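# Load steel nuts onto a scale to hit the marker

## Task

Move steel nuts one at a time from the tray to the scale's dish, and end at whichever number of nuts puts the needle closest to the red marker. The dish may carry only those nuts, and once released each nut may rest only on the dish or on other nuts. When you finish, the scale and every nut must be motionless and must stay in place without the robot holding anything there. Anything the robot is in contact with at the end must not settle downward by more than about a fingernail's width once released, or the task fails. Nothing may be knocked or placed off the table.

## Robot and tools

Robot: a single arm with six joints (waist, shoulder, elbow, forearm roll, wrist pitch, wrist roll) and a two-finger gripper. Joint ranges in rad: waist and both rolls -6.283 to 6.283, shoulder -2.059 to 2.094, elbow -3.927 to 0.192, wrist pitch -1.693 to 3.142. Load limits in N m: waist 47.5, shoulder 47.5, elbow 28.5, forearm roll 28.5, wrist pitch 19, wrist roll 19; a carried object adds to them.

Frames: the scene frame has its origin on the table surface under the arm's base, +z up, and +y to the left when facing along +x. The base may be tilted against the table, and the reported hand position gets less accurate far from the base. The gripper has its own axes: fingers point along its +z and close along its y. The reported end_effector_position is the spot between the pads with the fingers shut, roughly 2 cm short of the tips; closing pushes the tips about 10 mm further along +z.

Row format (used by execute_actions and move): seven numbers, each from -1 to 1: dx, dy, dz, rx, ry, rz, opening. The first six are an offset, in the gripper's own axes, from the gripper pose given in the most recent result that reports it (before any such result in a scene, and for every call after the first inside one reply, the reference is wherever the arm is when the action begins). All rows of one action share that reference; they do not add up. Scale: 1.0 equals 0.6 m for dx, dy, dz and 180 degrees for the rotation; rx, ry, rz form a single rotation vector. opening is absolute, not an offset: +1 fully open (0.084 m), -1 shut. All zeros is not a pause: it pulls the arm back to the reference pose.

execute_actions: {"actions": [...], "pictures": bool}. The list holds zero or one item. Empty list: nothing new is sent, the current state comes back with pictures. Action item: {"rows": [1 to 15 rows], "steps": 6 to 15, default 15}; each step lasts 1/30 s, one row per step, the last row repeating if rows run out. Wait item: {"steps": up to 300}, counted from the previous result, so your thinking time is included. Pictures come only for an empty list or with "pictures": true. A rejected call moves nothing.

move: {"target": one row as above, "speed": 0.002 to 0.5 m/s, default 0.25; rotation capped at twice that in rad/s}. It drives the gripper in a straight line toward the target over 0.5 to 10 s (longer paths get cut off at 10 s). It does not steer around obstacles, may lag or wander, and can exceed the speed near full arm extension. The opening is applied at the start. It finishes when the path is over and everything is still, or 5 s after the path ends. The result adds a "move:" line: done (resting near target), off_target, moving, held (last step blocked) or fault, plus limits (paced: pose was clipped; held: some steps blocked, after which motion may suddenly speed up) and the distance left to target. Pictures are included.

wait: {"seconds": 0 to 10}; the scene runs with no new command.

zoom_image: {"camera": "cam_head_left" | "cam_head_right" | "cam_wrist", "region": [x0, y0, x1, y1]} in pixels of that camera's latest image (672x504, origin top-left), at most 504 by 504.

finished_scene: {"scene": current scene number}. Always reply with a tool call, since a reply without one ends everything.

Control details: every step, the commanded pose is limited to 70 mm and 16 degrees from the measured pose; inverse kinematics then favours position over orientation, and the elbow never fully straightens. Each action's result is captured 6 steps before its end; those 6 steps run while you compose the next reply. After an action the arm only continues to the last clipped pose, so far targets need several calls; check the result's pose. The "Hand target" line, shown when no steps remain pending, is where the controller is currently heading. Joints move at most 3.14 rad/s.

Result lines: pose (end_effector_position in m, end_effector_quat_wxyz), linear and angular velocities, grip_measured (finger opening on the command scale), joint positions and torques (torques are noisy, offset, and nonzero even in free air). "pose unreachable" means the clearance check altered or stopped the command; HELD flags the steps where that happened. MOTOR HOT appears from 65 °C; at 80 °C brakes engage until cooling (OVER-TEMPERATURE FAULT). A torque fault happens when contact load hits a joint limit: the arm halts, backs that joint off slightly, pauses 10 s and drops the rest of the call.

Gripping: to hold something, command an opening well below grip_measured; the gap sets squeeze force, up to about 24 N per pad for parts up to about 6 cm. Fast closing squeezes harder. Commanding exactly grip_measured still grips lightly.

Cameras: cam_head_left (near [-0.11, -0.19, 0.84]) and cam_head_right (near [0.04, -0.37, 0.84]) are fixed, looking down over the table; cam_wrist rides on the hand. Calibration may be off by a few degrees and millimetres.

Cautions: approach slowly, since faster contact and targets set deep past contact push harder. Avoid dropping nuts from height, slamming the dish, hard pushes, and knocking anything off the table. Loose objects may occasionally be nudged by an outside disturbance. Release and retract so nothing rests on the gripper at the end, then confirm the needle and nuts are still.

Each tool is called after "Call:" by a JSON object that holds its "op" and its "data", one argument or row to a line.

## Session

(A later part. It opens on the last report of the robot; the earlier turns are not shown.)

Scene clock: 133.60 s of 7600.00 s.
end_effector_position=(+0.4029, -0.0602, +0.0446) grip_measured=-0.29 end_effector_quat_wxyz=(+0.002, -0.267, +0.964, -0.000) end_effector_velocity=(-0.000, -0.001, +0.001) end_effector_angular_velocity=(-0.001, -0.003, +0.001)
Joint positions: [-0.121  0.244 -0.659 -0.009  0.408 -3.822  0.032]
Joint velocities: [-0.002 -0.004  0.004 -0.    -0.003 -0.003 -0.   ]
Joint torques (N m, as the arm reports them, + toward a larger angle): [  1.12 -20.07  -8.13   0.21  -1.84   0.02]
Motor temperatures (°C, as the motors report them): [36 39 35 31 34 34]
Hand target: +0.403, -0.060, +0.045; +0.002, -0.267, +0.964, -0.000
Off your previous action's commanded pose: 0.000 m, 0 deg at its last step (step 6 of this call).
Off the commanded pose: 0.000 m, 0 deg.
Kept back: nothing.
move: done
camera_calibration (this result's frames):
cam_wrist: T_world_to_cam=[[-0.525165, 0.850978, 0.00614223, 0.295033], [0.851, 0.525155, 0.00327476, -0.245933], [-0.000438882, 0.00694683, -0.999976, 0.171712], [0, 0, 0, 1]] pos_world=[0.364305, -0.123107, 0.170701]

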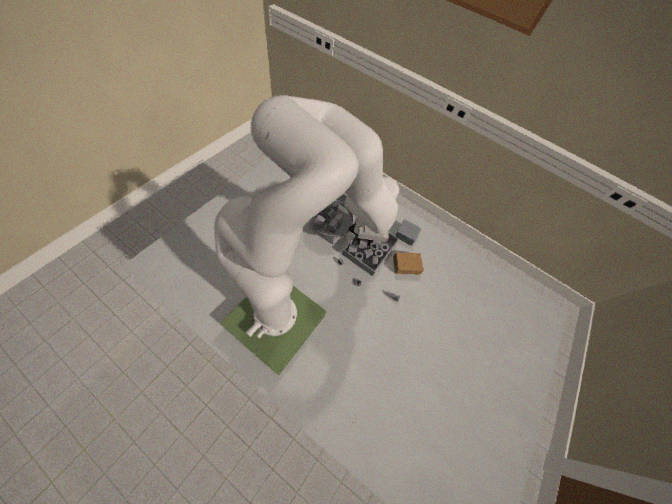

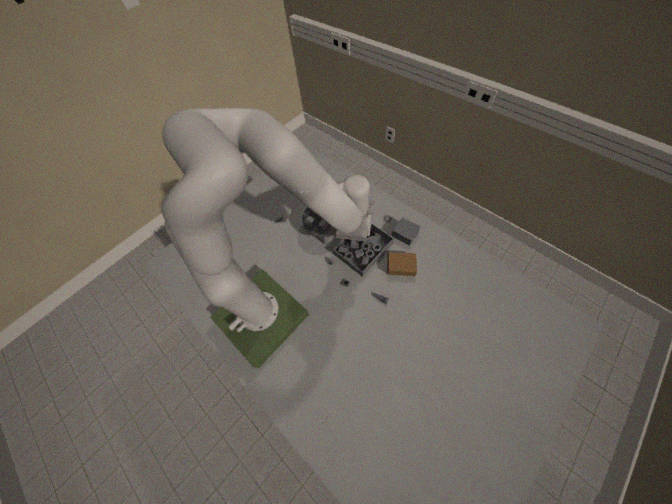

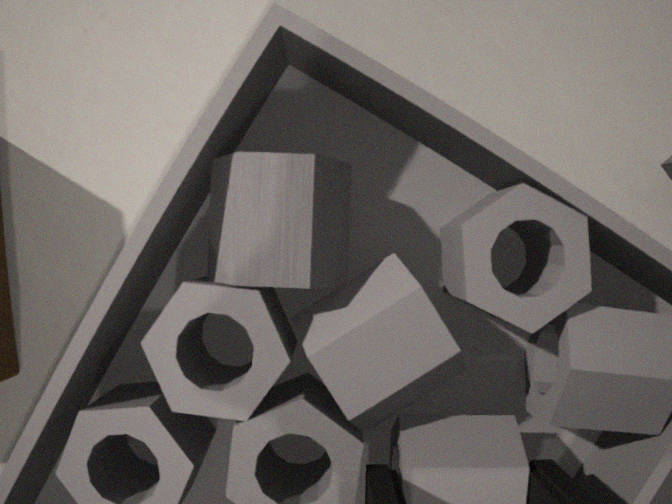

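Call:
{"op": "execute_actions", "data": {
  "actions": [
    {"rows":[[0.002,0,0.001,0,0,0,-0.27],[0.004,0,0.002,0,0,0,-0.27],[0.006,0,0.003,0,0,0,-0.27],[0.0065,0,0.004,0,0,0,-0.27],[0.0065,0,0.004,0,0,0,-0.27],[0.0065,0,0.004,0,0,0,-0.27],[0.0065,0,0.004,0,0,0,-0.27],[0.0065,0,0.004,0,0,0,-0.27],[0.0065,0,0.004,0,0,0,-0.5],[0.0065,0,0.004,0,0,0,-0.7]],"steps":15}
  ]
}}

Call:
{"op": "move", "data": {
  "target": [0,0,-0.15,0,0,0,-0.7],
  "speed": 0.15
}}

Scene clock: 134.20 s of 7600.00 s.
end_effector_position=(+0.4013, -0.0620, +0.0435) grip_measured=-0.34 end_effector_quat_wxyz=(+0.004, -0.268, +0.964, -0.001) end_effector_velocity=(+0.004, -0.007, +0.001) end_effector_angular_velocity=(-0.003, -0.017, -0.008)
Joint positions: [-0.126  0.243 -0.651 -0.009  0.397 -3.827  0.029]
Joint velocities: [-0.016  0.002 -0.002 -0.    -0.017 -0.008 -0.009]
Joint torques (N m, as the arm reports them, + toward a larger angle): [  0.02 -16.98  -6.11   0.46  -0.67   0.  ]
Motor temperatures (°C, as the motors report them): [36 39 35 31 34 34]
Steps of this call (steps 1 to 9: nothing new was sent; steps 10 to 18: the first 9 steps of this action). Readings (end_effector_position):
10: (+0.4028, -0.0603, +0.0446)
11: (+0.4027, -0.0604, +0.0446)
13: (+0.4020, -0.0609, +0.0441)
17: (+0.4014, -0.0619, +0.0436)
18: the state above

Scene clock: 135.53 s of 7600.00 s.
end_effector_position=(+0.4000, -0.0625, +0.1327) grip_measured=-0.34 end_effector_quat_wxyz=(+0.004, -0.267, +0.964, -0.001) end_effector_velocity=(+0.002, -0.001, +0.004) end_effector_angular_velocity=(-0.001, -0.007, -0.001)
Joint positions: [-0.126 -0.014 -0.67  -0.007  0.674 -3.83   0.029]
Joint velocities: [-0.001 -0.007 -0.005  0.     0.006  0.    -0.   ]
Joint torques (N m, as the arm reports them, + toward a larger angle): [  1.17 -18.5  -10.29   0.51  -2.09   0.1 ]
Motor temperatures (°C, as the motors report them): [36 39 35 31 34 34]
Hand target: +0.400, -0.062, +0.133; +0.004, -0.267, +0.964, -0.001
Off your previous action's commanded pose: 0.002 m, 0 deg at its last step (step 6 of this call).
Off the commanded pose: 0.001 m, 0 deg.
Kept back: nothing.
move: done
camera_calibration (this result's frames):
cam_wrist: T_world_to_cam=[[-0.525191, 0.850976, 0.00374935, 0.295232], [0.850981, 0.52517, 0.00536155, -0.242832], [0.00259351, 0.00600646, -0.999979, 0.258535], [0, 0, 0, 1]] pos_world=[0.361028, -0.12526, 0.258725]

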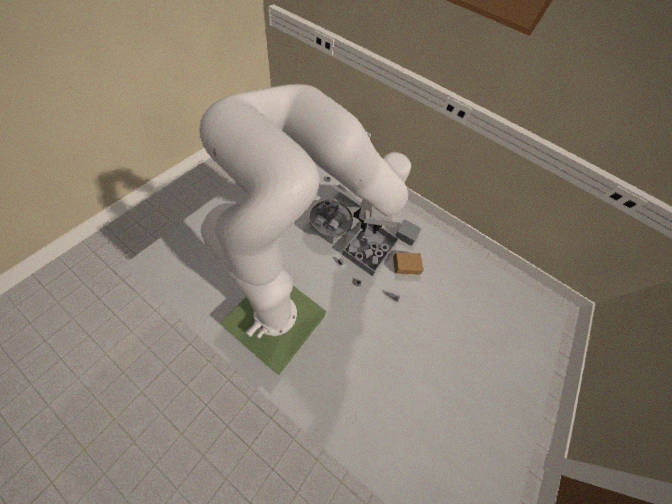

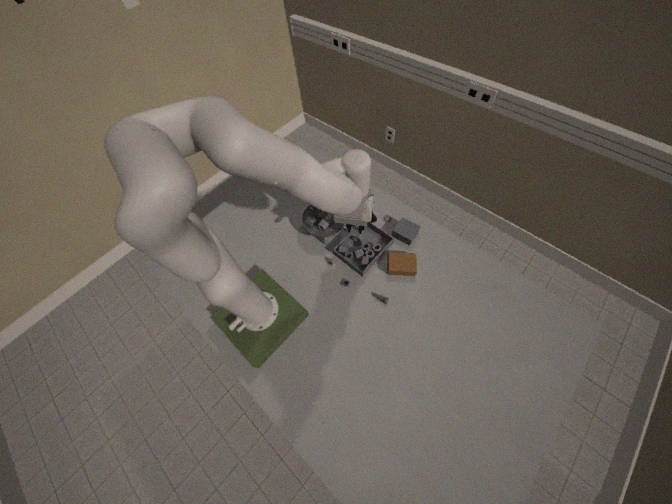

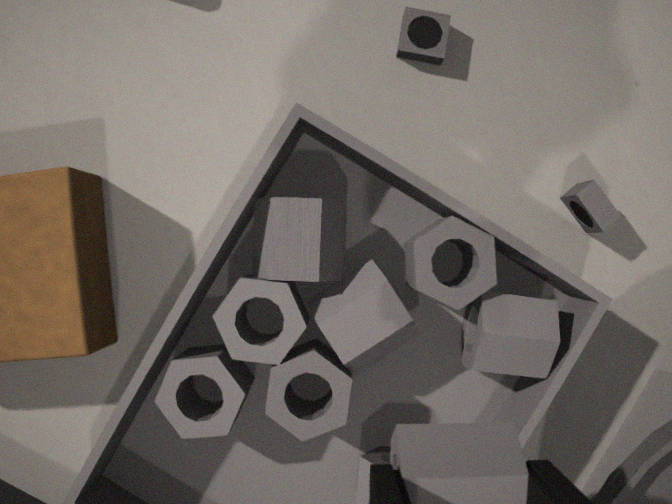

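Call:
{"op": "move", "data": {
  "target": [-0.1509,0.1475,-0.003,0,0,0.172,-0.7],
  "speed": 0.25
}}

Scene clock: 137.83 s of 7600.00 s.
end_effector_position=(+0.4324, +0.0594, +0.1349) grip_measured=-0.34 end_effector_quat_wxyz=(+0.004, -0.001, +1.000, -0.000) end_effector_velocity=(+0.001, +0.002, +0.000) end_effector_angular_velocity=(-0.005, +0.000, -0.005)
Joint positions: [ 0.167  0.079 -0.79  -0.012  0.702 -2.994  0.029]
Joint velocities: [ 0.006  0.004 -0.006 -0.008  0.003  0.017 -0.   ]
Joint torques (N m, as the arm reports them, + toward a larger angle): [  0.8  -20.34 -10.34   0.48  -2.05   0.06]
Motor temperatures (°C, as the motors report them): [36 39 35 31 34 34]
Hand target: +0.433, +0.060, +0.135; +0.004, -0.000, +1.000, -0.001
Off the commanded pose: 0.001 m, 0 deg.
Kept back: nothing.
move: done
camera_calibration (this result's frames):
cam_wrist: T_world_to_cam=[[-0.0130978, 0.999889, 0.00715143, -0.0221608], [0.99989, 0.0130471, 0.00708633, -0.368617], [0.00699223, 0.00724346, -0.999949, 0.257906], [0, 0, 0, 1]] pos_world=[0.366482, 0.0250996, 0.260664]

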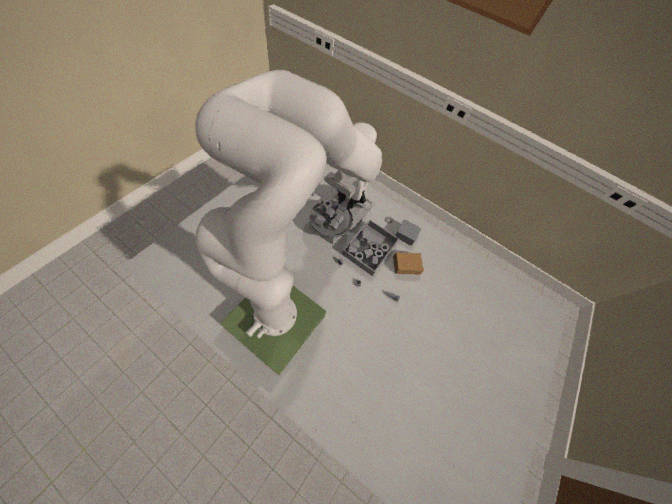

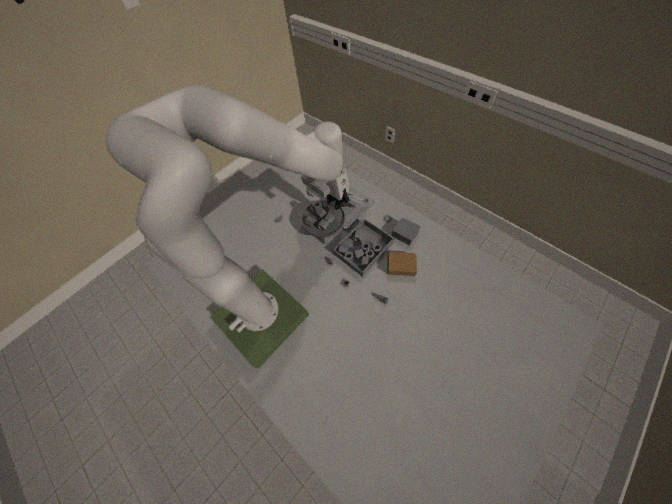

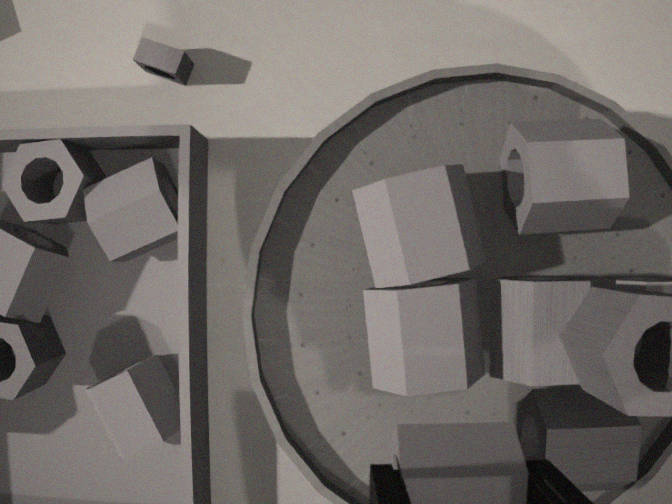

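Call:
{"op": "move", "data": {
  "target": [-0.002,0,0.056,0,0,0,-0.7],
  "speed": 0.08
}}

Call:
{"op": "move", "data": {
  "target": [0,0,0.005,0,0,0,-0.7],
  "speed": 0.01
}}

Scene clock: 138.90 s of 7600.00 s.
end_effector_position=(+0.4341, +0.0594, +0.1018) grip_measured=-0.34 end_effector_quat_wxyz=(+0.004, -0.001, +1.000, -0.000) end_effector_velocity=(+0.000, -0.000, -0.003) end_effector_angular_velocity=(-0.001, -0.001, +0.000)
Joint positions: [ 0.166  0.161 -0.777 -0.013  0.606 -2.993  0.029]
Joint velocities: [-0.     0.007  0.    -0.001 -0.008  0.     0.   ]
Joint torques (N m, as the arm reports them, + toward a larger angle): [  0.73 -21.13  -9.4    0.56  -2.    -0.1 ]
Motor temperatures (°C, as the motors report them): [36 39 35 31 34 34]
Hand target: +0.434, +0.059, +0.101; +0.004, -0.001, +1.000, -0.000
Off the commanded pose: 0.001 m, 0 deg.
Kept back: nothing.
move: done
camera_calibration (this result's frames):
cam_wrist: T_world_to_cam=[[-0.0132301, 0.999885, 0.00738823, -0.0219645], [0.999884, 0.0131736, 0.00765084, -0.370102], [0.00755263, 0.00748859, -0.999943, 0.224526], [0, 0, 0, 1]] pos_world=[0.368073, 0.0251561, 0.227507]

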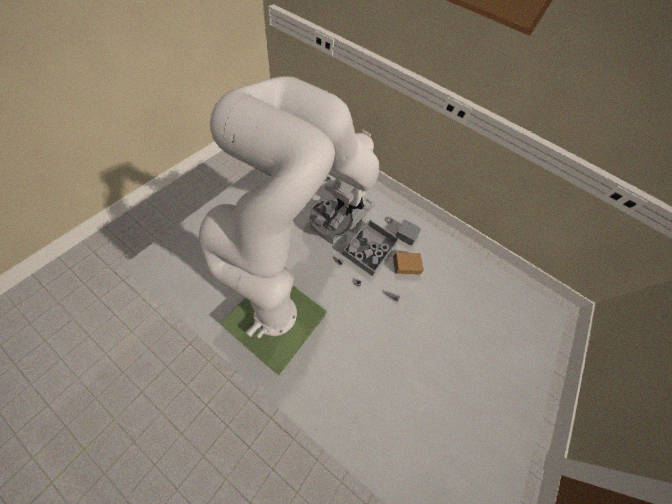

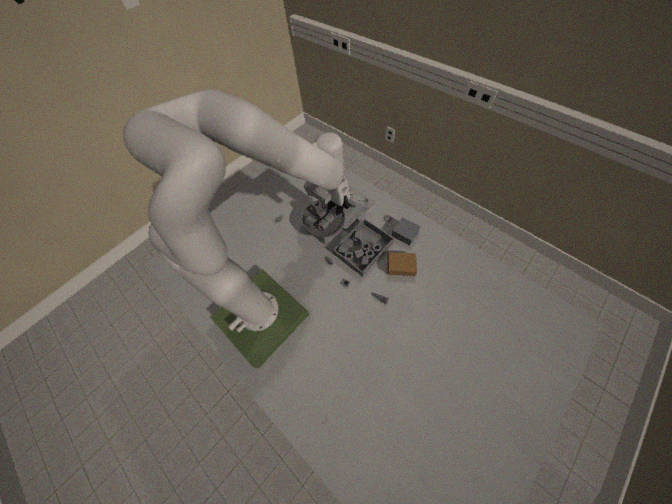

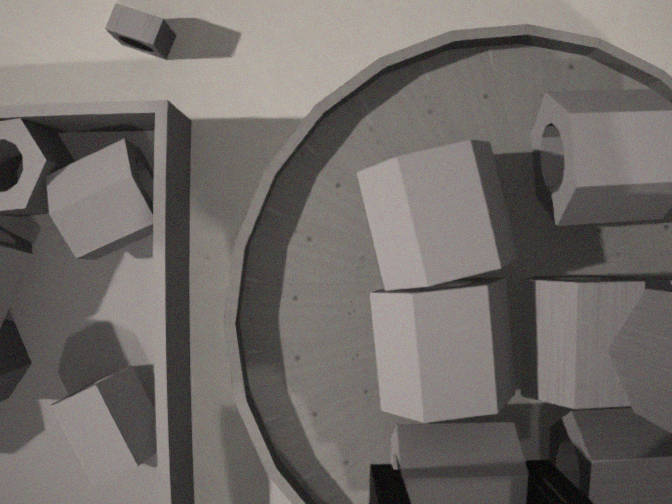

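Scene clock: 139.60 s of 7600.00 s.
end_effector_position=(+0.4342, +0.0595, +0.0990) grip_measured=-0.34 end_effector_quat_wxyz=(+0.005, -0.001, +1.000, -0.000) end_effector_velocity=(-0.000, +0.000, -0.001) end_effector_angular_velocity=(-0.001, +0.000, +0.002)
Joint positions: [ 0.166  0.169 -0.776 -0.013  0.598 -2.993  0.029]
Joint velocities: [ 0.001  0.002  0.001 -0.002 -0.003  0.001 -0.   ]
Joint torques (N m, as the arm reports them, + toward a larger angle): [  0.87 -20.23  -9.6    0.48  -2.39  -0.19]
Motor temperatures (°C, as the motors report them): [36 39 35 31 34 34]
Hand target: +0.434, +0.059, +0.099; +0.004, -0.001, +1.000, -0.000
Off the commanded pose: 0.000 m, 0 deg.
Kept back: nothing.
move: done
camera_calibration (this result's frames):
cam_wrist: T_world_to_cam=[[-0.0132434, 0.999885, 0.0074411, -0.0219686], [0.999882, 0.0131843, 0.00794125, -0.370232], [0.00784222, 0.00754538, -0.999941, 0.221665], [0, 0, 0, 1]] pos_world=[0.368159, 0.0251747, 0.224755]

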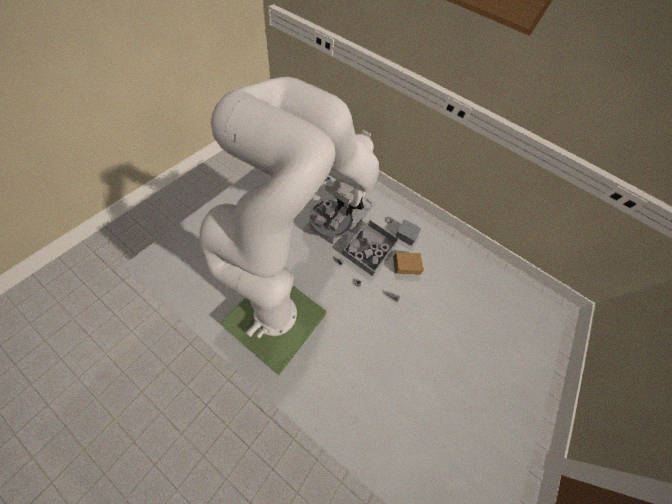

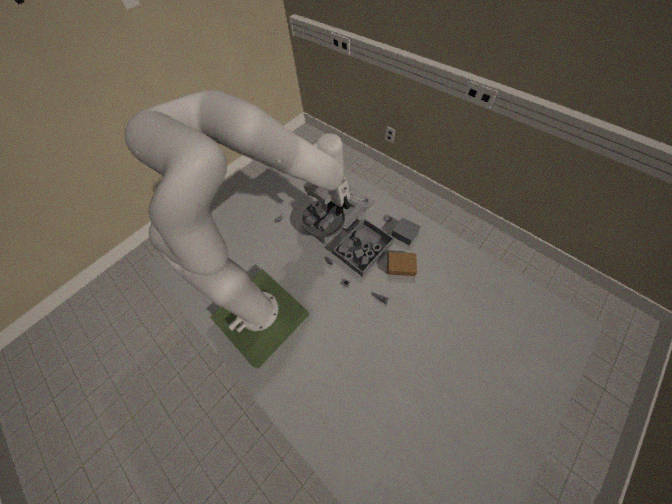

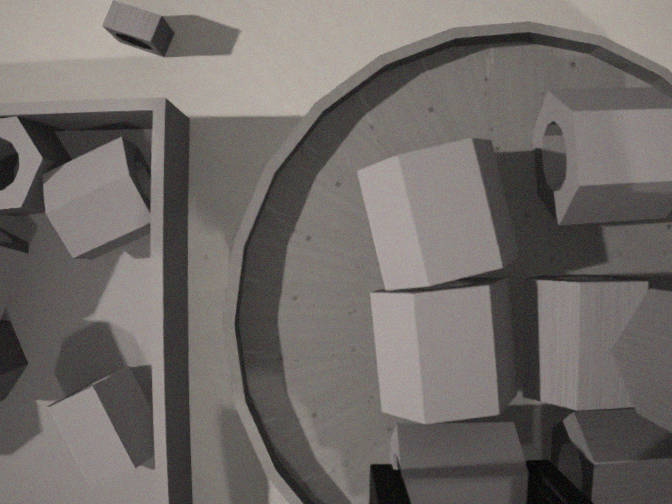

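Call:
{"op": "execute_actions", "data": {
  "actions": [
    {"rows":[[0,0,0,0,0,0,-0.22],[0,-0.001,0,0,0,0,-0.22],[0,-0.0015,0,0,0,0,-0.22],[0,-0.0015,0,0,0,0,-0.22],[0,-0.0015,0,0,0,0,-0.22],[0,-0.0015,-0.003,0,0,0,-0.22],[0,-0.0015,-0.008,0,0,0,-0.22],[0,-0.0015,-0.015,0,0,0,-0.22],[0,-0.0015,-0.023,0,0,0,-0.22],[0,-0.0015,-0.032,0,0,0,-0.22],[0,-0.0015,-0.041,0,0,0,-0.22],[0,-0.0015,-0.05,0,0,0,-0.22],[0,-0.0015,-0.056,0,0,0,-0.22],[0,-0.0015,-0.06,0,0,0,-0.22]],"steps":15}
  ]
}}

Scene clock: 140.23 s of 7600.00 s.
end_effector_position=(+0.4337, +0.0586, +0.1013) grip_measured=-0.24 end_effector_quat_wxyz=(+0.004, -0.001, +1.000, -0.000) end_effector_velocity=(-0.005, -0.001, +0.054) end_effector_angular_velocity=(-0.003, +0.013, +0.002)
Joint positions: [ 0.164  0.162 -0.776 -0.013  0.606 -2.995  0.034]
Joint velocities: [-0.    -0.141 -0.016  0.002  0.171 -0.005  0.001]
Joint torques (N m, as the arm reports them, + toward a larger angle): [  0.88 -23.13 -10.25   0.34  -1.95  -0.06]
Motor temperatures (°C, as the motors report them): [36 39 35 31 34 34]
Steps of this call (steps 1 to 10: nothing new was sent; steps 11 to 19: the first 9 steps of this action). Readings (end_effector_position):
11: (+0.4342, +0.0595, +0.0989)
12: (+0.4342, +0.0595, +0.0989)
14: (+0.4342, +0.0592, +0.0989)
18: (+0.4339, +0.0586, +0.0999)
19: the state above

Call:
{"op": "move", "data": {
  "target": [0.0045,-0.1885,0.027,0,0,0.328,-0.15],
  "speed": 0.4
}}

Scene clock: 142.63 s of 7600.00 s.
end_effector_position=(+0.4309, -0.0540, +0.0851) grip_measured=-0.16 end_effector_quat_wxyz=(+0.003, +0.491, +0.871, +0.002) end_effector_velocity=(-0.000, -0.001, -0.001) end_effector_angular_velocity=(-0.002, +0.001, -0.014)
Joint positions: [-0.097  0.192 -0.757 -0.007  0.555 -2.231  0.037]
Joint velocities: [-0.002  0.002  0.    -0.005 -0.002  0.016 -0.   ]
Joint torques (N m, as the arm reports them, + toward a larger angle): [  0.92 -20.76  -8.94   0.65  -1.9   -0.09]
Motor temperatures (°C, as the motors report them): [36 39 35 31 34 34]
Hand target: +0.431, -0.054, +0.085; +0.003, +0.492, +0.871, +0.002
Off your previous action's commanded pose: 0.012 m, 0 deg at its last step (step 6 of this call).
Off the commanded pose: 0.001 m, 0 deg.
Kept back: nothing.
move: done
camera_calibration (this result's frames):
cam_wrist: T_world_to_cam=[[0.849876, 0.526778, 0.0147212, -0.306507], [0.526805, -0.849983, 0.002269, -0.207567], [0.013708, 0.00582684, -0.999889, 0.205994], [0, 0, 0, 1]] pos_world=[0.367016, -0.0161673, 0.210954]

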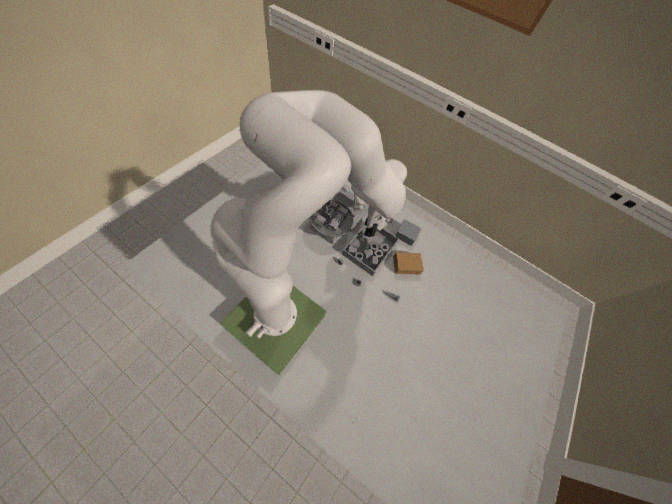

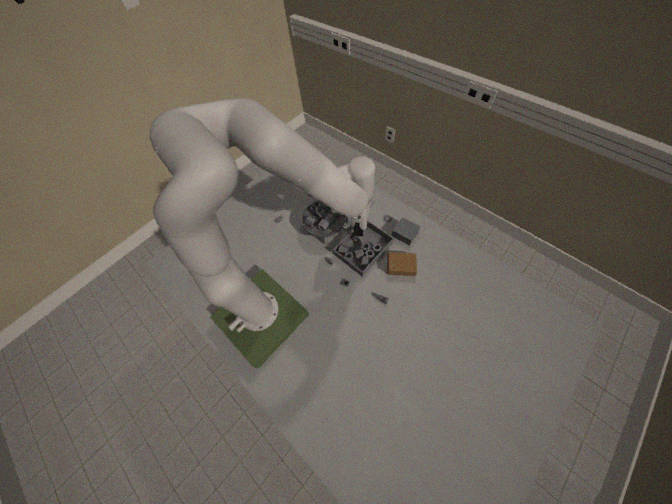

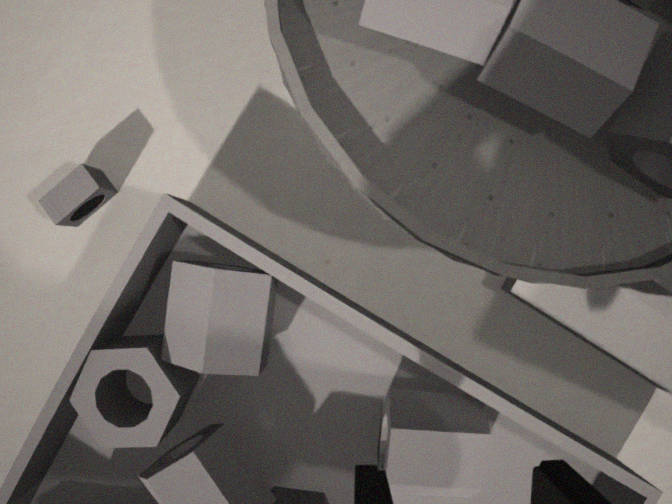

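Call:
{"op": "move", "data": {
  "target": [-0.0065,-0.002,0.052,0,0,0,-0.21],
  "speed": 0.08
}}

Scene clock: 143.77 s of 7600.00 s.
end_effector_position=(+0.4323, -0.0578, +0.0543) grip_measured=-0.23 end_effector_quat_wxyz=(+0.003, +0.491, +0.871, +0.002) end_effector_velocity=(+0.000, -0.000, -0.002) end_effector_angular_velocity=(-0.000, -0.001, +0.000)
Joint positions: [-0.106  0.282 -0.762 -0.008  0.47  -2.239  0.034]
Joint velocities: [-0.001  0.006 -0.002 -0.001 -0.005 -0.    -0.   ]
Joint torques (N m, as the arm reports them, + toward a larger angle): [  0.67 -21.72  -8.59   0.49  -1.87   0.  ]
Motor temperatures (°C, as the motors report them): [36 39 35 31 34 34]
Hand target: +0.432, -0.058, +0.054; +0.003, +0.491, +0.871, +0.002
Off the commanded pose: 0.000 m, 0 deg.
Kept back: nothing.
move: done
camera_calibration (this result's frames):
cam_wrist: T_world_to_cam=[[0.849814, 0.526863, 0.0152145, -0.305207], [0.52689, -0.84993, 0.00243858, -0.211546], [0.0142161, 0.00594405, -0.999881, 0.175012], [0, 0, 0, 1]] pos_world=[0.368342, -0.0200374, 0.180151]

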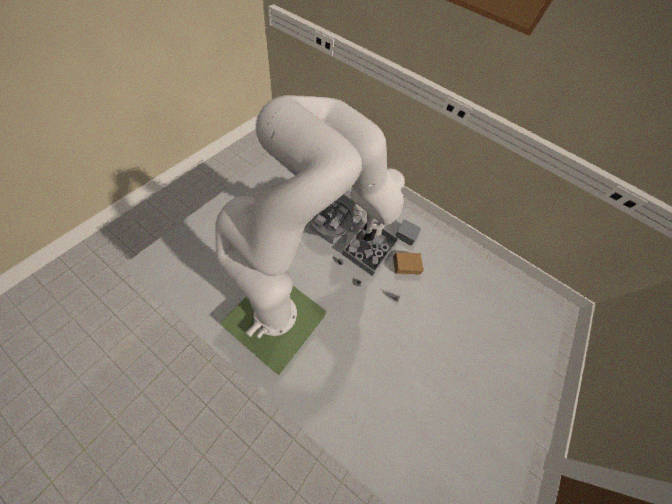

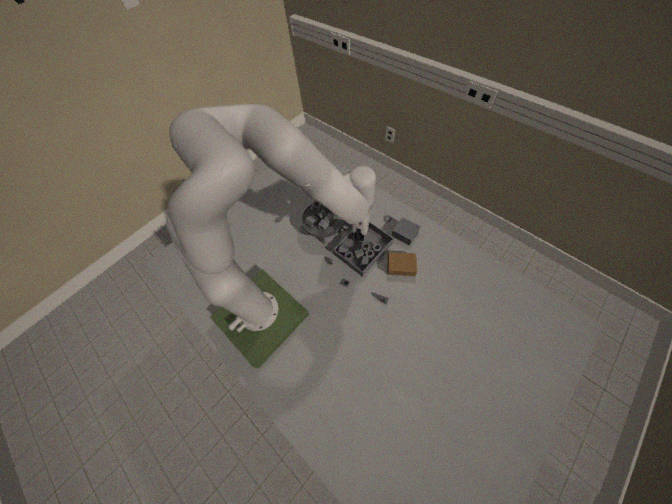

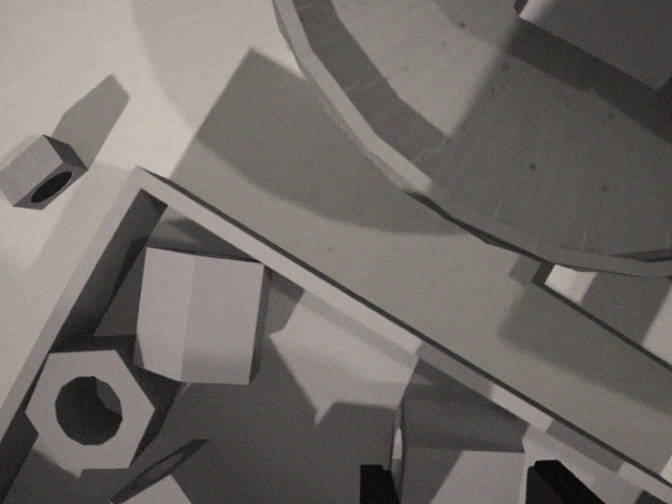

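Call:
{"op": "move", "data": {
  "target": [-0.003,0,0.0155,0,0,0,-0.21],
  "speed": 0.025
}}

Scene clock: 144.73 s of 7600.00 s.
end_effector_position=(+0.4332, -0.0593, +0.0452) grip_measured=-0.23 end_effector_quat_wxyz=(+0.003, +0.491, +0.871, +0.002) end_effector_velocity=(+0.003, -0.001, +0.001) end_effector_angular_velocity=(-0.001, -0.008, -0.000)
Joint positions: [-0.109  0.311 -0.768 -0.008  0.447 -2.242  0.034]
Joint velocities: [-0.     0.002 -0.004 -0.    -0.006 -0.    -0.   ]
Joint torques (N m, as the arm reports them, + toward a larger angle): [  1.06 -21.43  -8.21   0.65  -1.88   0.02]
Motor temperatures (°C, as the motors report them): [36 39 35 31 34 34]
Hand target: +0.433, -0.059, +0.045; +0.003, +0.491, +0.871, +0.002
Off the commanded pose: 0.000 m, 0 deg.
Kept back: nothing.
move: done
camera_calibration (this result's frames):
cam_wrist: T_world_to_cam=[[0.849806, 0.526876, 0.0152026, -0.305104], [0.526905, -0.849921, 0.00235997, -0.213297], [0.0141644, 0.00600481, -0.999882, 0.165914], [0, 0, 0, 1]] pos_world=[0.369316, -0.0215296, 0.171036]

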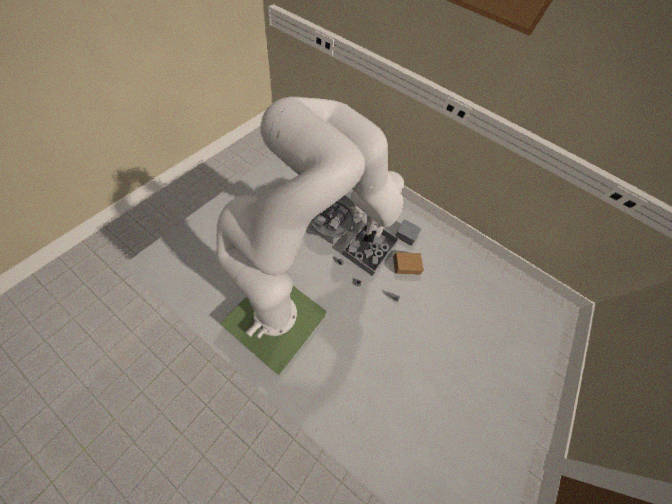

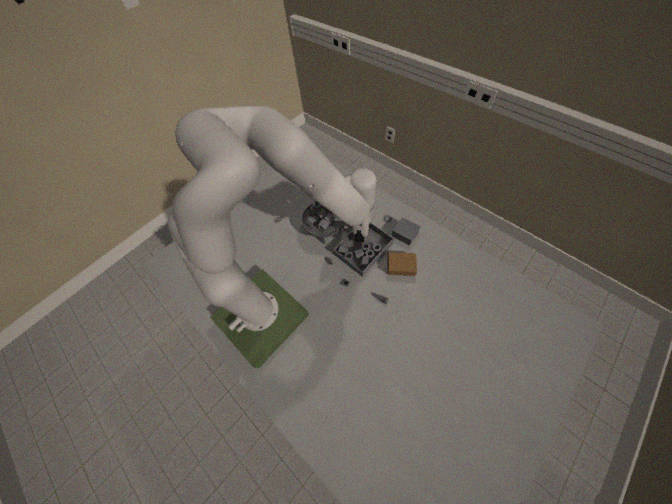

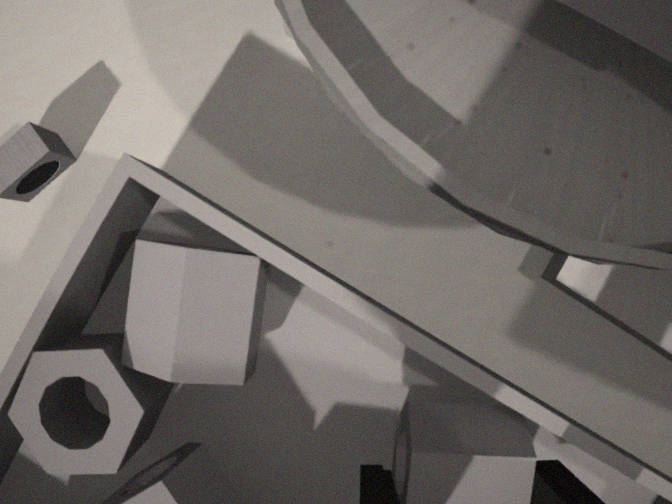

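Call:
{"op": "execute_actions", "data": {
  "actions": [
    {"rows":[[0,-0.001,0,0,0,0,-0.45],[0,-0.001,0,0,0,0,-0.6],[0,-0.001,0,0,0,0,-0.7],[0,-0.001,0,0,0,0,-0.7],[0,-0.001,0,0,0,0,-0.7],[-0.001,-0.002,-0.002,0,0,0,-0.7],[-0.002,-0.003,-0.006,0,0,0,-0.7],[-0.003,-0.003,-0.012,0,0,0,-0.7],[-0.003,-0.003,-0.02,0,0,0,-0.7],[-0.003,-0.003,-0.03,0,0,0,-0.7],[-0.003,-0.003,-0.042,0,0,0,-0.7],[-0.003,-0.003,-0.055,0,0,0,-0.7],[-0.003,-0.003,-0.07,0,0,0,-0.7],[-0.003,-0.003,-0.085,0,0,0,-0.7],[-0.003,-0.003,-0.1,0,0,0,-0.7]],"steps":15}
  ]
}}

Scene clock: 145.90 s of 7600.00 s.
end_effector_position=(+0.4317, -0.0603, +0.0467) grip_measured=-0.34 end_effector_quat_wxyz=(+0.002, +0.491, +0.871, +0.002) end_effector_velocity=(-0.012, -0.011, +0.040) end_effector_angular_velocity=(+0.003, +0.028, -0.004)
Joint positions: [-0.112  0.304 -0.765 -0.008  0.453 -2.245  0.029]
Joint velocities: [-0.029 -0.128  0.018  0.     0.139 -0.026 -0.   ]
Joint torques (N m, as the arm reports them, + toward a larger angle): [  1.09 -25.51  -9.28   0.3   -1.87   0.1 ]
Motor temperatures (°C, as the motors report them): [36 39 35 31 34 34]
Steps of this call (steps 1 to 26: nothing new was sent; steps 27 to 35: the first 9 steps of this action). Readings (end_effector_position):
27: (+0.4333, -0.0594, +0.0451)
28: (+0.4334, -0.0594, +0.0452)
30: (+0.4331, -0.0595, +0.0452)
34: (+0.4321, -0.0600, +0.0457)
35: the state above

Call:
{"op": "move", "data": {
  "target": [0.1398,0.0017,-0.147,0,0,0.173,-0.7],
  "speed": 0.25
}}

Scene clock: 148.17 s of 7600.00 s.
end_effector_position=(+0.3889, +0.0115, +0.1345) grip_measured=-0.34 end_effector_quat_wxyz=(+0.002, +0.707, +0.707, +0.002) end_effector_velocity=(-0.001, +0.001, +0.000) end_effector_angular_velocity=(-0.004, +0.000, -0.006)
Joint positions: [ 0.06  -0.065 -0.618 -0.009  0.676 -1.531  0.029]
Joint velocities: [ 0.004 -0.003  0.002 -0.007  0.001  0.016  0.   ]
Joint torques (N m, as the arm reports them, + toward a larger angle): [  1.05 -16.94 -10.04   0.49  -1.91  -0.2 ]
Motor temperatures (°C, as the motors report them): [36 39 35 31 34 34]
Hand target: +0.389, +0.012, +0.135; +0.002, +0.707, +0.707, +0.002
Off your previous action's commanded pose: 0.034 m, 0 deg at its last step (step 6 of this call).
Off the commanded pose: 0.000 m, 0 deg.
Kept back: nothing.
move: done
camera_calibration (this result's frames):
cam_wrist: T_world_to_cam=[[0.999839, 0.0118235, 0.0135006, -0.358343], [0.0118448, -0.999929, -0.00149732, 0.072632], [0.013482, 0.001657, -0.999908, 0.255714], [0, 0, 0, 1]] pos_world=[0.353978, 0.07644, 0.260637]

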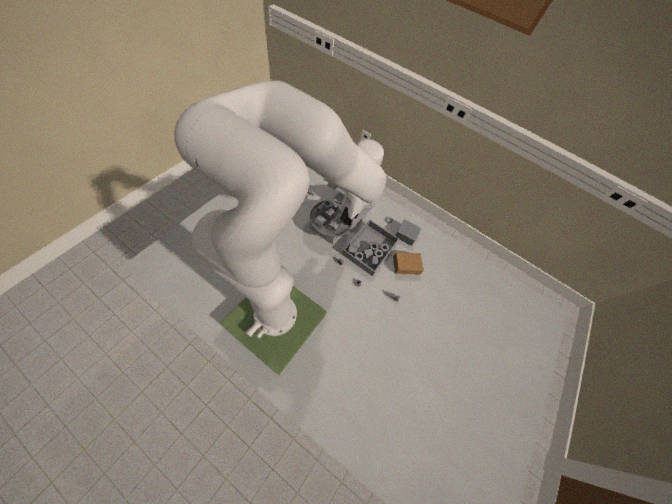

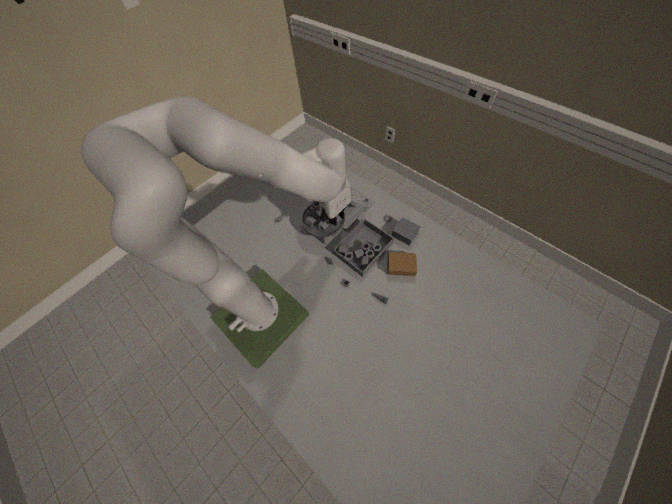

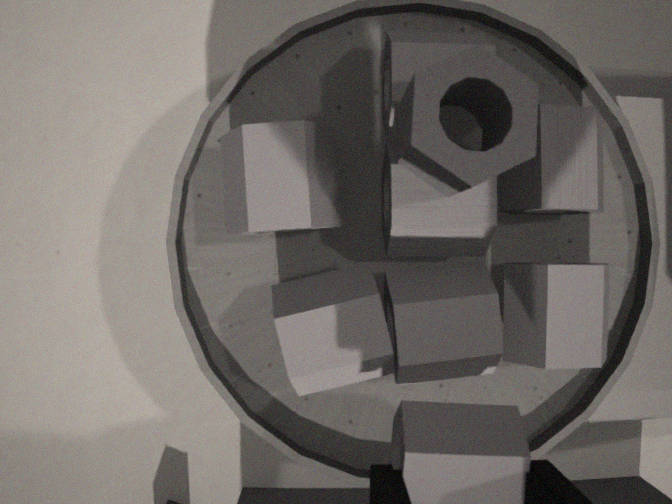

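Call:
{"op": "move", "data": {
  "target": [0.0523,0.003,-0.002,0,0,-0.044,-0.7],
  "speed": 0.1
}}

Scene clock: 149.87 s of 7600.00 s.
end_effector_position=(+0.3908, +0.0426, +0.1357) grip_measured=-0.34 end_effector_quat_wxyz=(+0.002, +0.657, +0.754, +0.002) end_effector_velocity=(-0.000, +0.001, -0.001) end_effector_angular_velocity=(-0.000, +0.002, +0.008)
Joint positions: [ 0.139 -0.054 -0.634 -0.01   0.682 -1.588  0.029]
Joint velocities: [ 0.004  0.002 -0.001 -0.     0.001 -0.004  0.   ]
Joint torques (N m, as the arm reports them, + toward a larger angle): [  0.64 -17.22 -10.02   0.74  -2.1   -0.04]
Motor temperatures (°C, as the motors report them): [36 39 35 31 34 34]
Hand target: +0.391, +0.043, +0.136; +0.002, +0.656, +0.754, +0.002
Off the commanded pose: 0.000 m, 0 deg.
Kept back: nothing.
move: done
camera_calibration (this result's frames):
cam_wrist: T_world_to_cam=[[0.988796, 0.14866, 0.0135376, -0.362142], [0.14868, -0.988885, -0.000451442, 0.0496003], [0.01332, 0.00245915, -0.999908, 0.256911], [0, 0, 0, 1]] pos_world=[0.347288, 0.102253, 0.261812]

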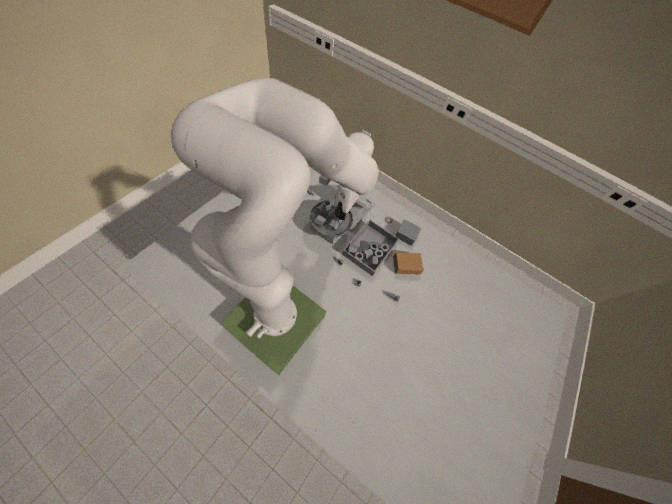

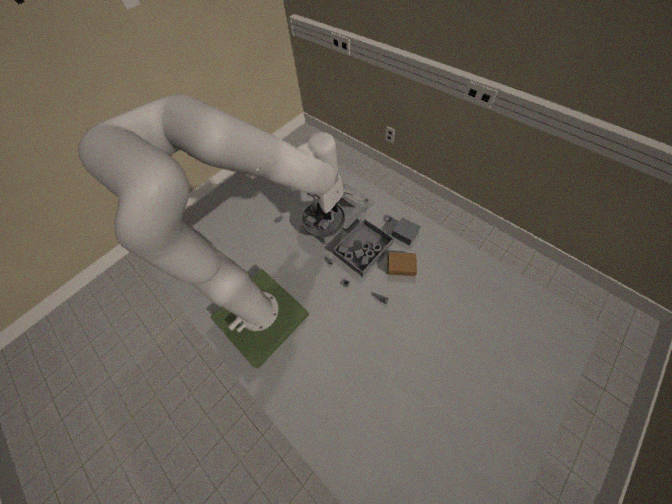

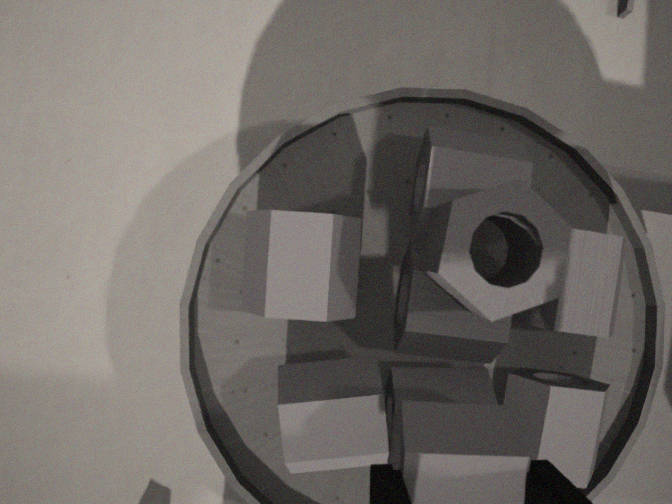

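Call:
{"op": "move", "data": {
  "target": [0.0017,0,0.0115,0,0,0,-0.7],
  "speed": 0.015
}}

Scene clock: 151.87 s of 7600.00 s.
end_effector_position=(+0.3909, +0.0436, +0.1293) grip_measured=-0.34 end_effector_quat_wxyz=(+0.002, +0.657, +0.754, +0.002) end_effector_velocity=(+0.001, +0.000, -0.002) end_effector_angular_velocity=(+0.001, -0.004, -0.001)
Joint positions: [ 0.141 -0.038 -0.629 -0.01   0.66  -1.586  0.029]
Joint velocities: [ 0.     0.005  0.001  0.001 -0.01   0.001  0.   ]
Joint torques (N m, as the arm reports them, + toward a larger angle): [  0.76 -16.24  -9.79   0.64  -2.47  -0.12]
Motor temperatures (°C, as the motors report them): [36 39 35 31 34 34]
Hand target: +0.391, +0.044, +0.129; +0.002, +0.657, +0.754, +0.002
Off the commanded pose: 0.000 m, 0 deg.
Kept back: nothing.
move: done
camera_calibration (this result's frames):
cam_wrist: T_world_to_cam=[[0.988789, 0.148675, 0.0138785, -0.362261], [0.148695, -0.988883, -0.000427286, 0.0505384], [0.0136607, 0.00248616, -0.999904, 0.250324], [0, 0, 0, 1]] pos_world=[0.347265, 0.103213, 0.255349]

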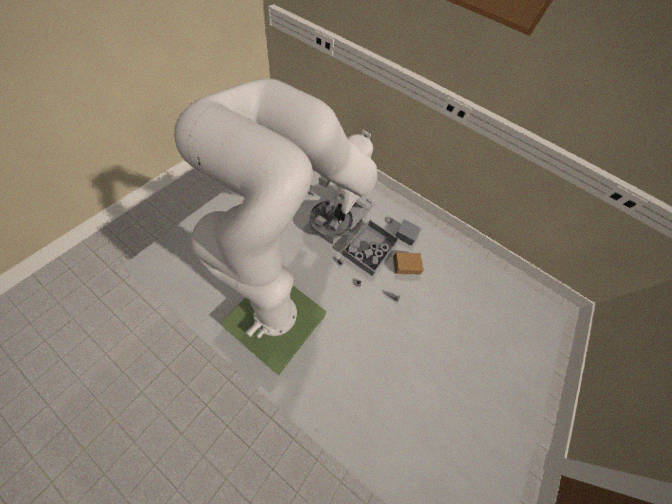

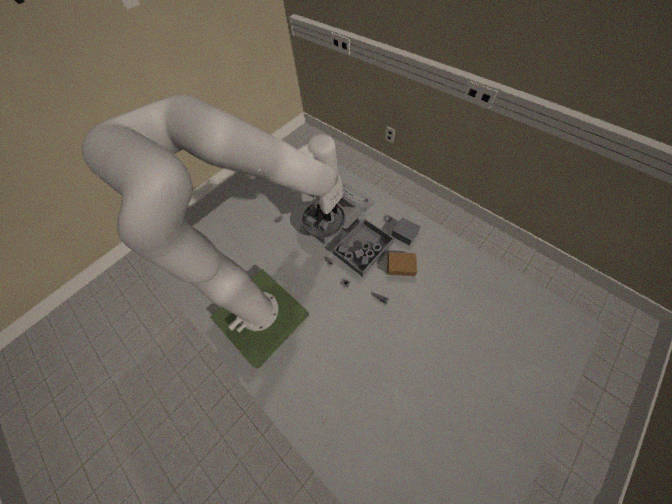

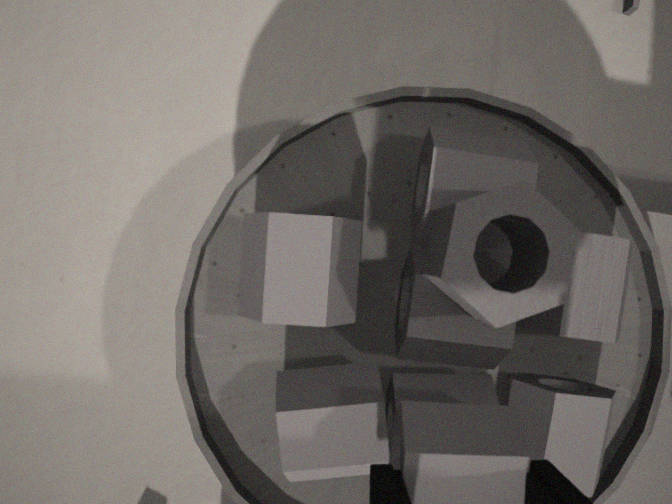

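Call:
{"op": "execute_actions", "data": {
  "actions": [
    {"rows":[[0,0,0,0,0,0,-0.1],[0,0,0,0,0,0,-0.1],[0,0,0,0,0,0,-0.1],[0,0,0,0,0,0,-0.1],[0,0,-0.003,0,0,0,-0.1],[0,0,-0.008,0,0,0,-0.1],[0,0,-0.014,0,0,0,-0.1],[0,0,-0.02,0,0,0,-0.1],[0,0,-0.026,0,0,0,-0.1],[-0.005,0,-0.03,0,0,0,-0.1],[-0.015,0,-0.033,0,0,0,-0.1],[-0.03,0,-0.033,0,0,0,-0.1],[-0.045,0,-0.033,0,0,0,-0.1],[-0.06,0,-0.033,0,0,0,-0.1]],"steps":15}
  ]
}}

Scene clock: 152.70 s of 7600.00 s.
end_effector_position=(+0.3903, +0.0436, +0.1334) grip_measured=-0.12 end_effector_quat_wxyz=(+0.002, +0.657, +0.754, +0.001) end_effector_velocity=(+0.002, -0.001, +0.070) end_effector_angular_velocity=(+0.001, -0.007, -0.001)
Joint positions: [ 0.141 -0.049 -0.632 -0.01   0.676 -1.586  0.039]
Joint velocities: [-0.    -0.17  -0.056  0.003  0.219 -0.002  0.001]
Joint torques (N m, as the arm reports them, + toward a larger angle): [  0.58 -18.8  -10.55   0.54  -2.18  -0.13]
Motor temperatures (°C, as the motors report them): [36 39 35 31 34 34]
Steps of this call (steps 1 to 16: nothing new was sent; steps 17 to 25: the first 9 steps of this action). Readings (end_effector_position):
17: (+0.3908, +0.0436, +0.1289)
18: (+0.3908, +0.0436, +0.1290)
20: (+0.3907, +0.0437, +0.1289)
24: (+0.3903, +0.0436, +0.1314)
25: the state above

Call:
{"op": "move", "data": {
  "target": [-0.2305,-0.0677,0.0557,0,0,-0.289,-0.08],
  "speed": 0.4
}}

Scene clock: 155.07 s of 7600.00 s.
end_effector_position=(+0.3688, -0.0983, +0.0998) grip_measured=-0.09 end_effector_quat_wxyz=(+0.002, +0.260, +0.966, +0.001) end_effector_velocity=(-0.001, -0.000, -0.001) end_effector_angular_velocity=(+0.009, +0.002, +0.010)
Joint positions: [-0.232  0.005 -0.57  -0.006  0.558 -2.869  0.04 ]
Joint velocities: [-0.004  0.002 -0.002  0.016  0.003 -0.027 -0.   ]
Joint torques (N m, as the arm reports them, + toward a larger angle): [  0.82 -17.21  -8.99   0.58  -1.85   0.04]
Motor temperatures (°C, as the motors report them): [36 39 35 31 34 34]
Hand target: +0.369, -0.098, +0.100; +0.002, +0.260, +0.966, +0.001
Off your previous action's commanded pose: 0.022 m, 0 deg at its last step (step 6 of this call).
Off the commanded pose: 0.001 m, 0 deg.
Kept back: nothing.
move: done
camera_calibration (this result's frames):
cam_wrist: T_world_to_cam=[[0.49175, 0.870674, 0.0104381, -0.0643393], [0.87071, -0.491793, 0.00182775, -0.304084], [0.00672475, 0.00818974, -0.999944, 0.22458], [0, 0, 0, 1]] pos_world=[0.294898, -0.095367, 0.225795]

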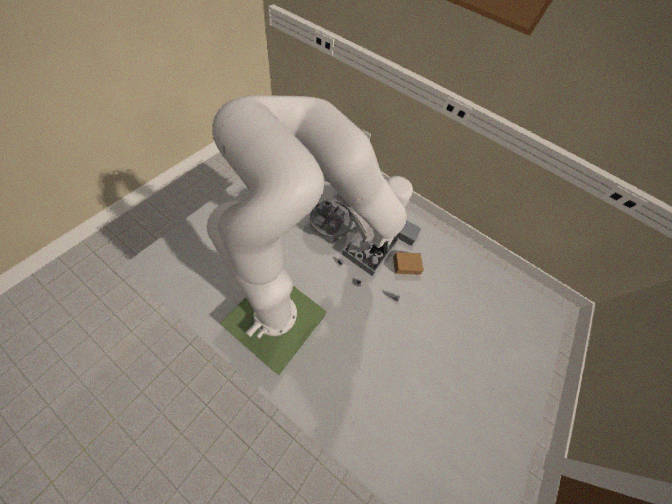

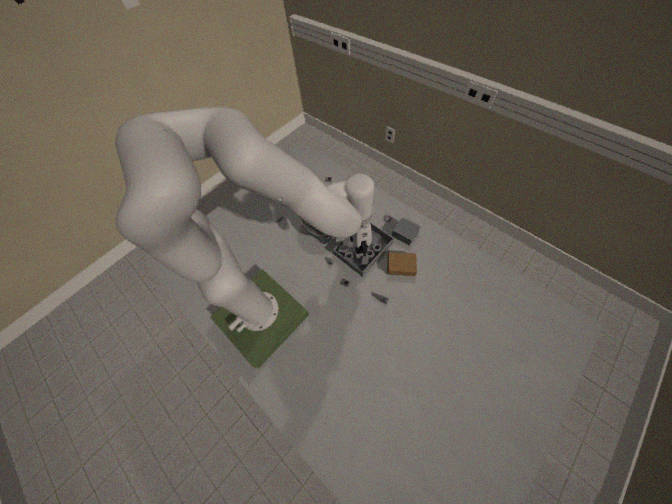

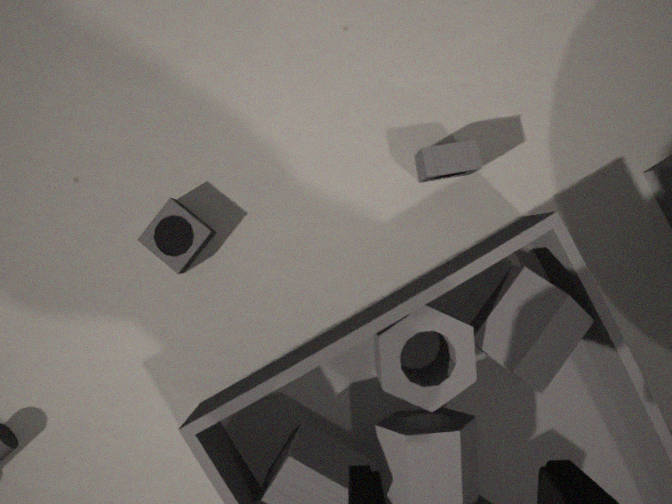

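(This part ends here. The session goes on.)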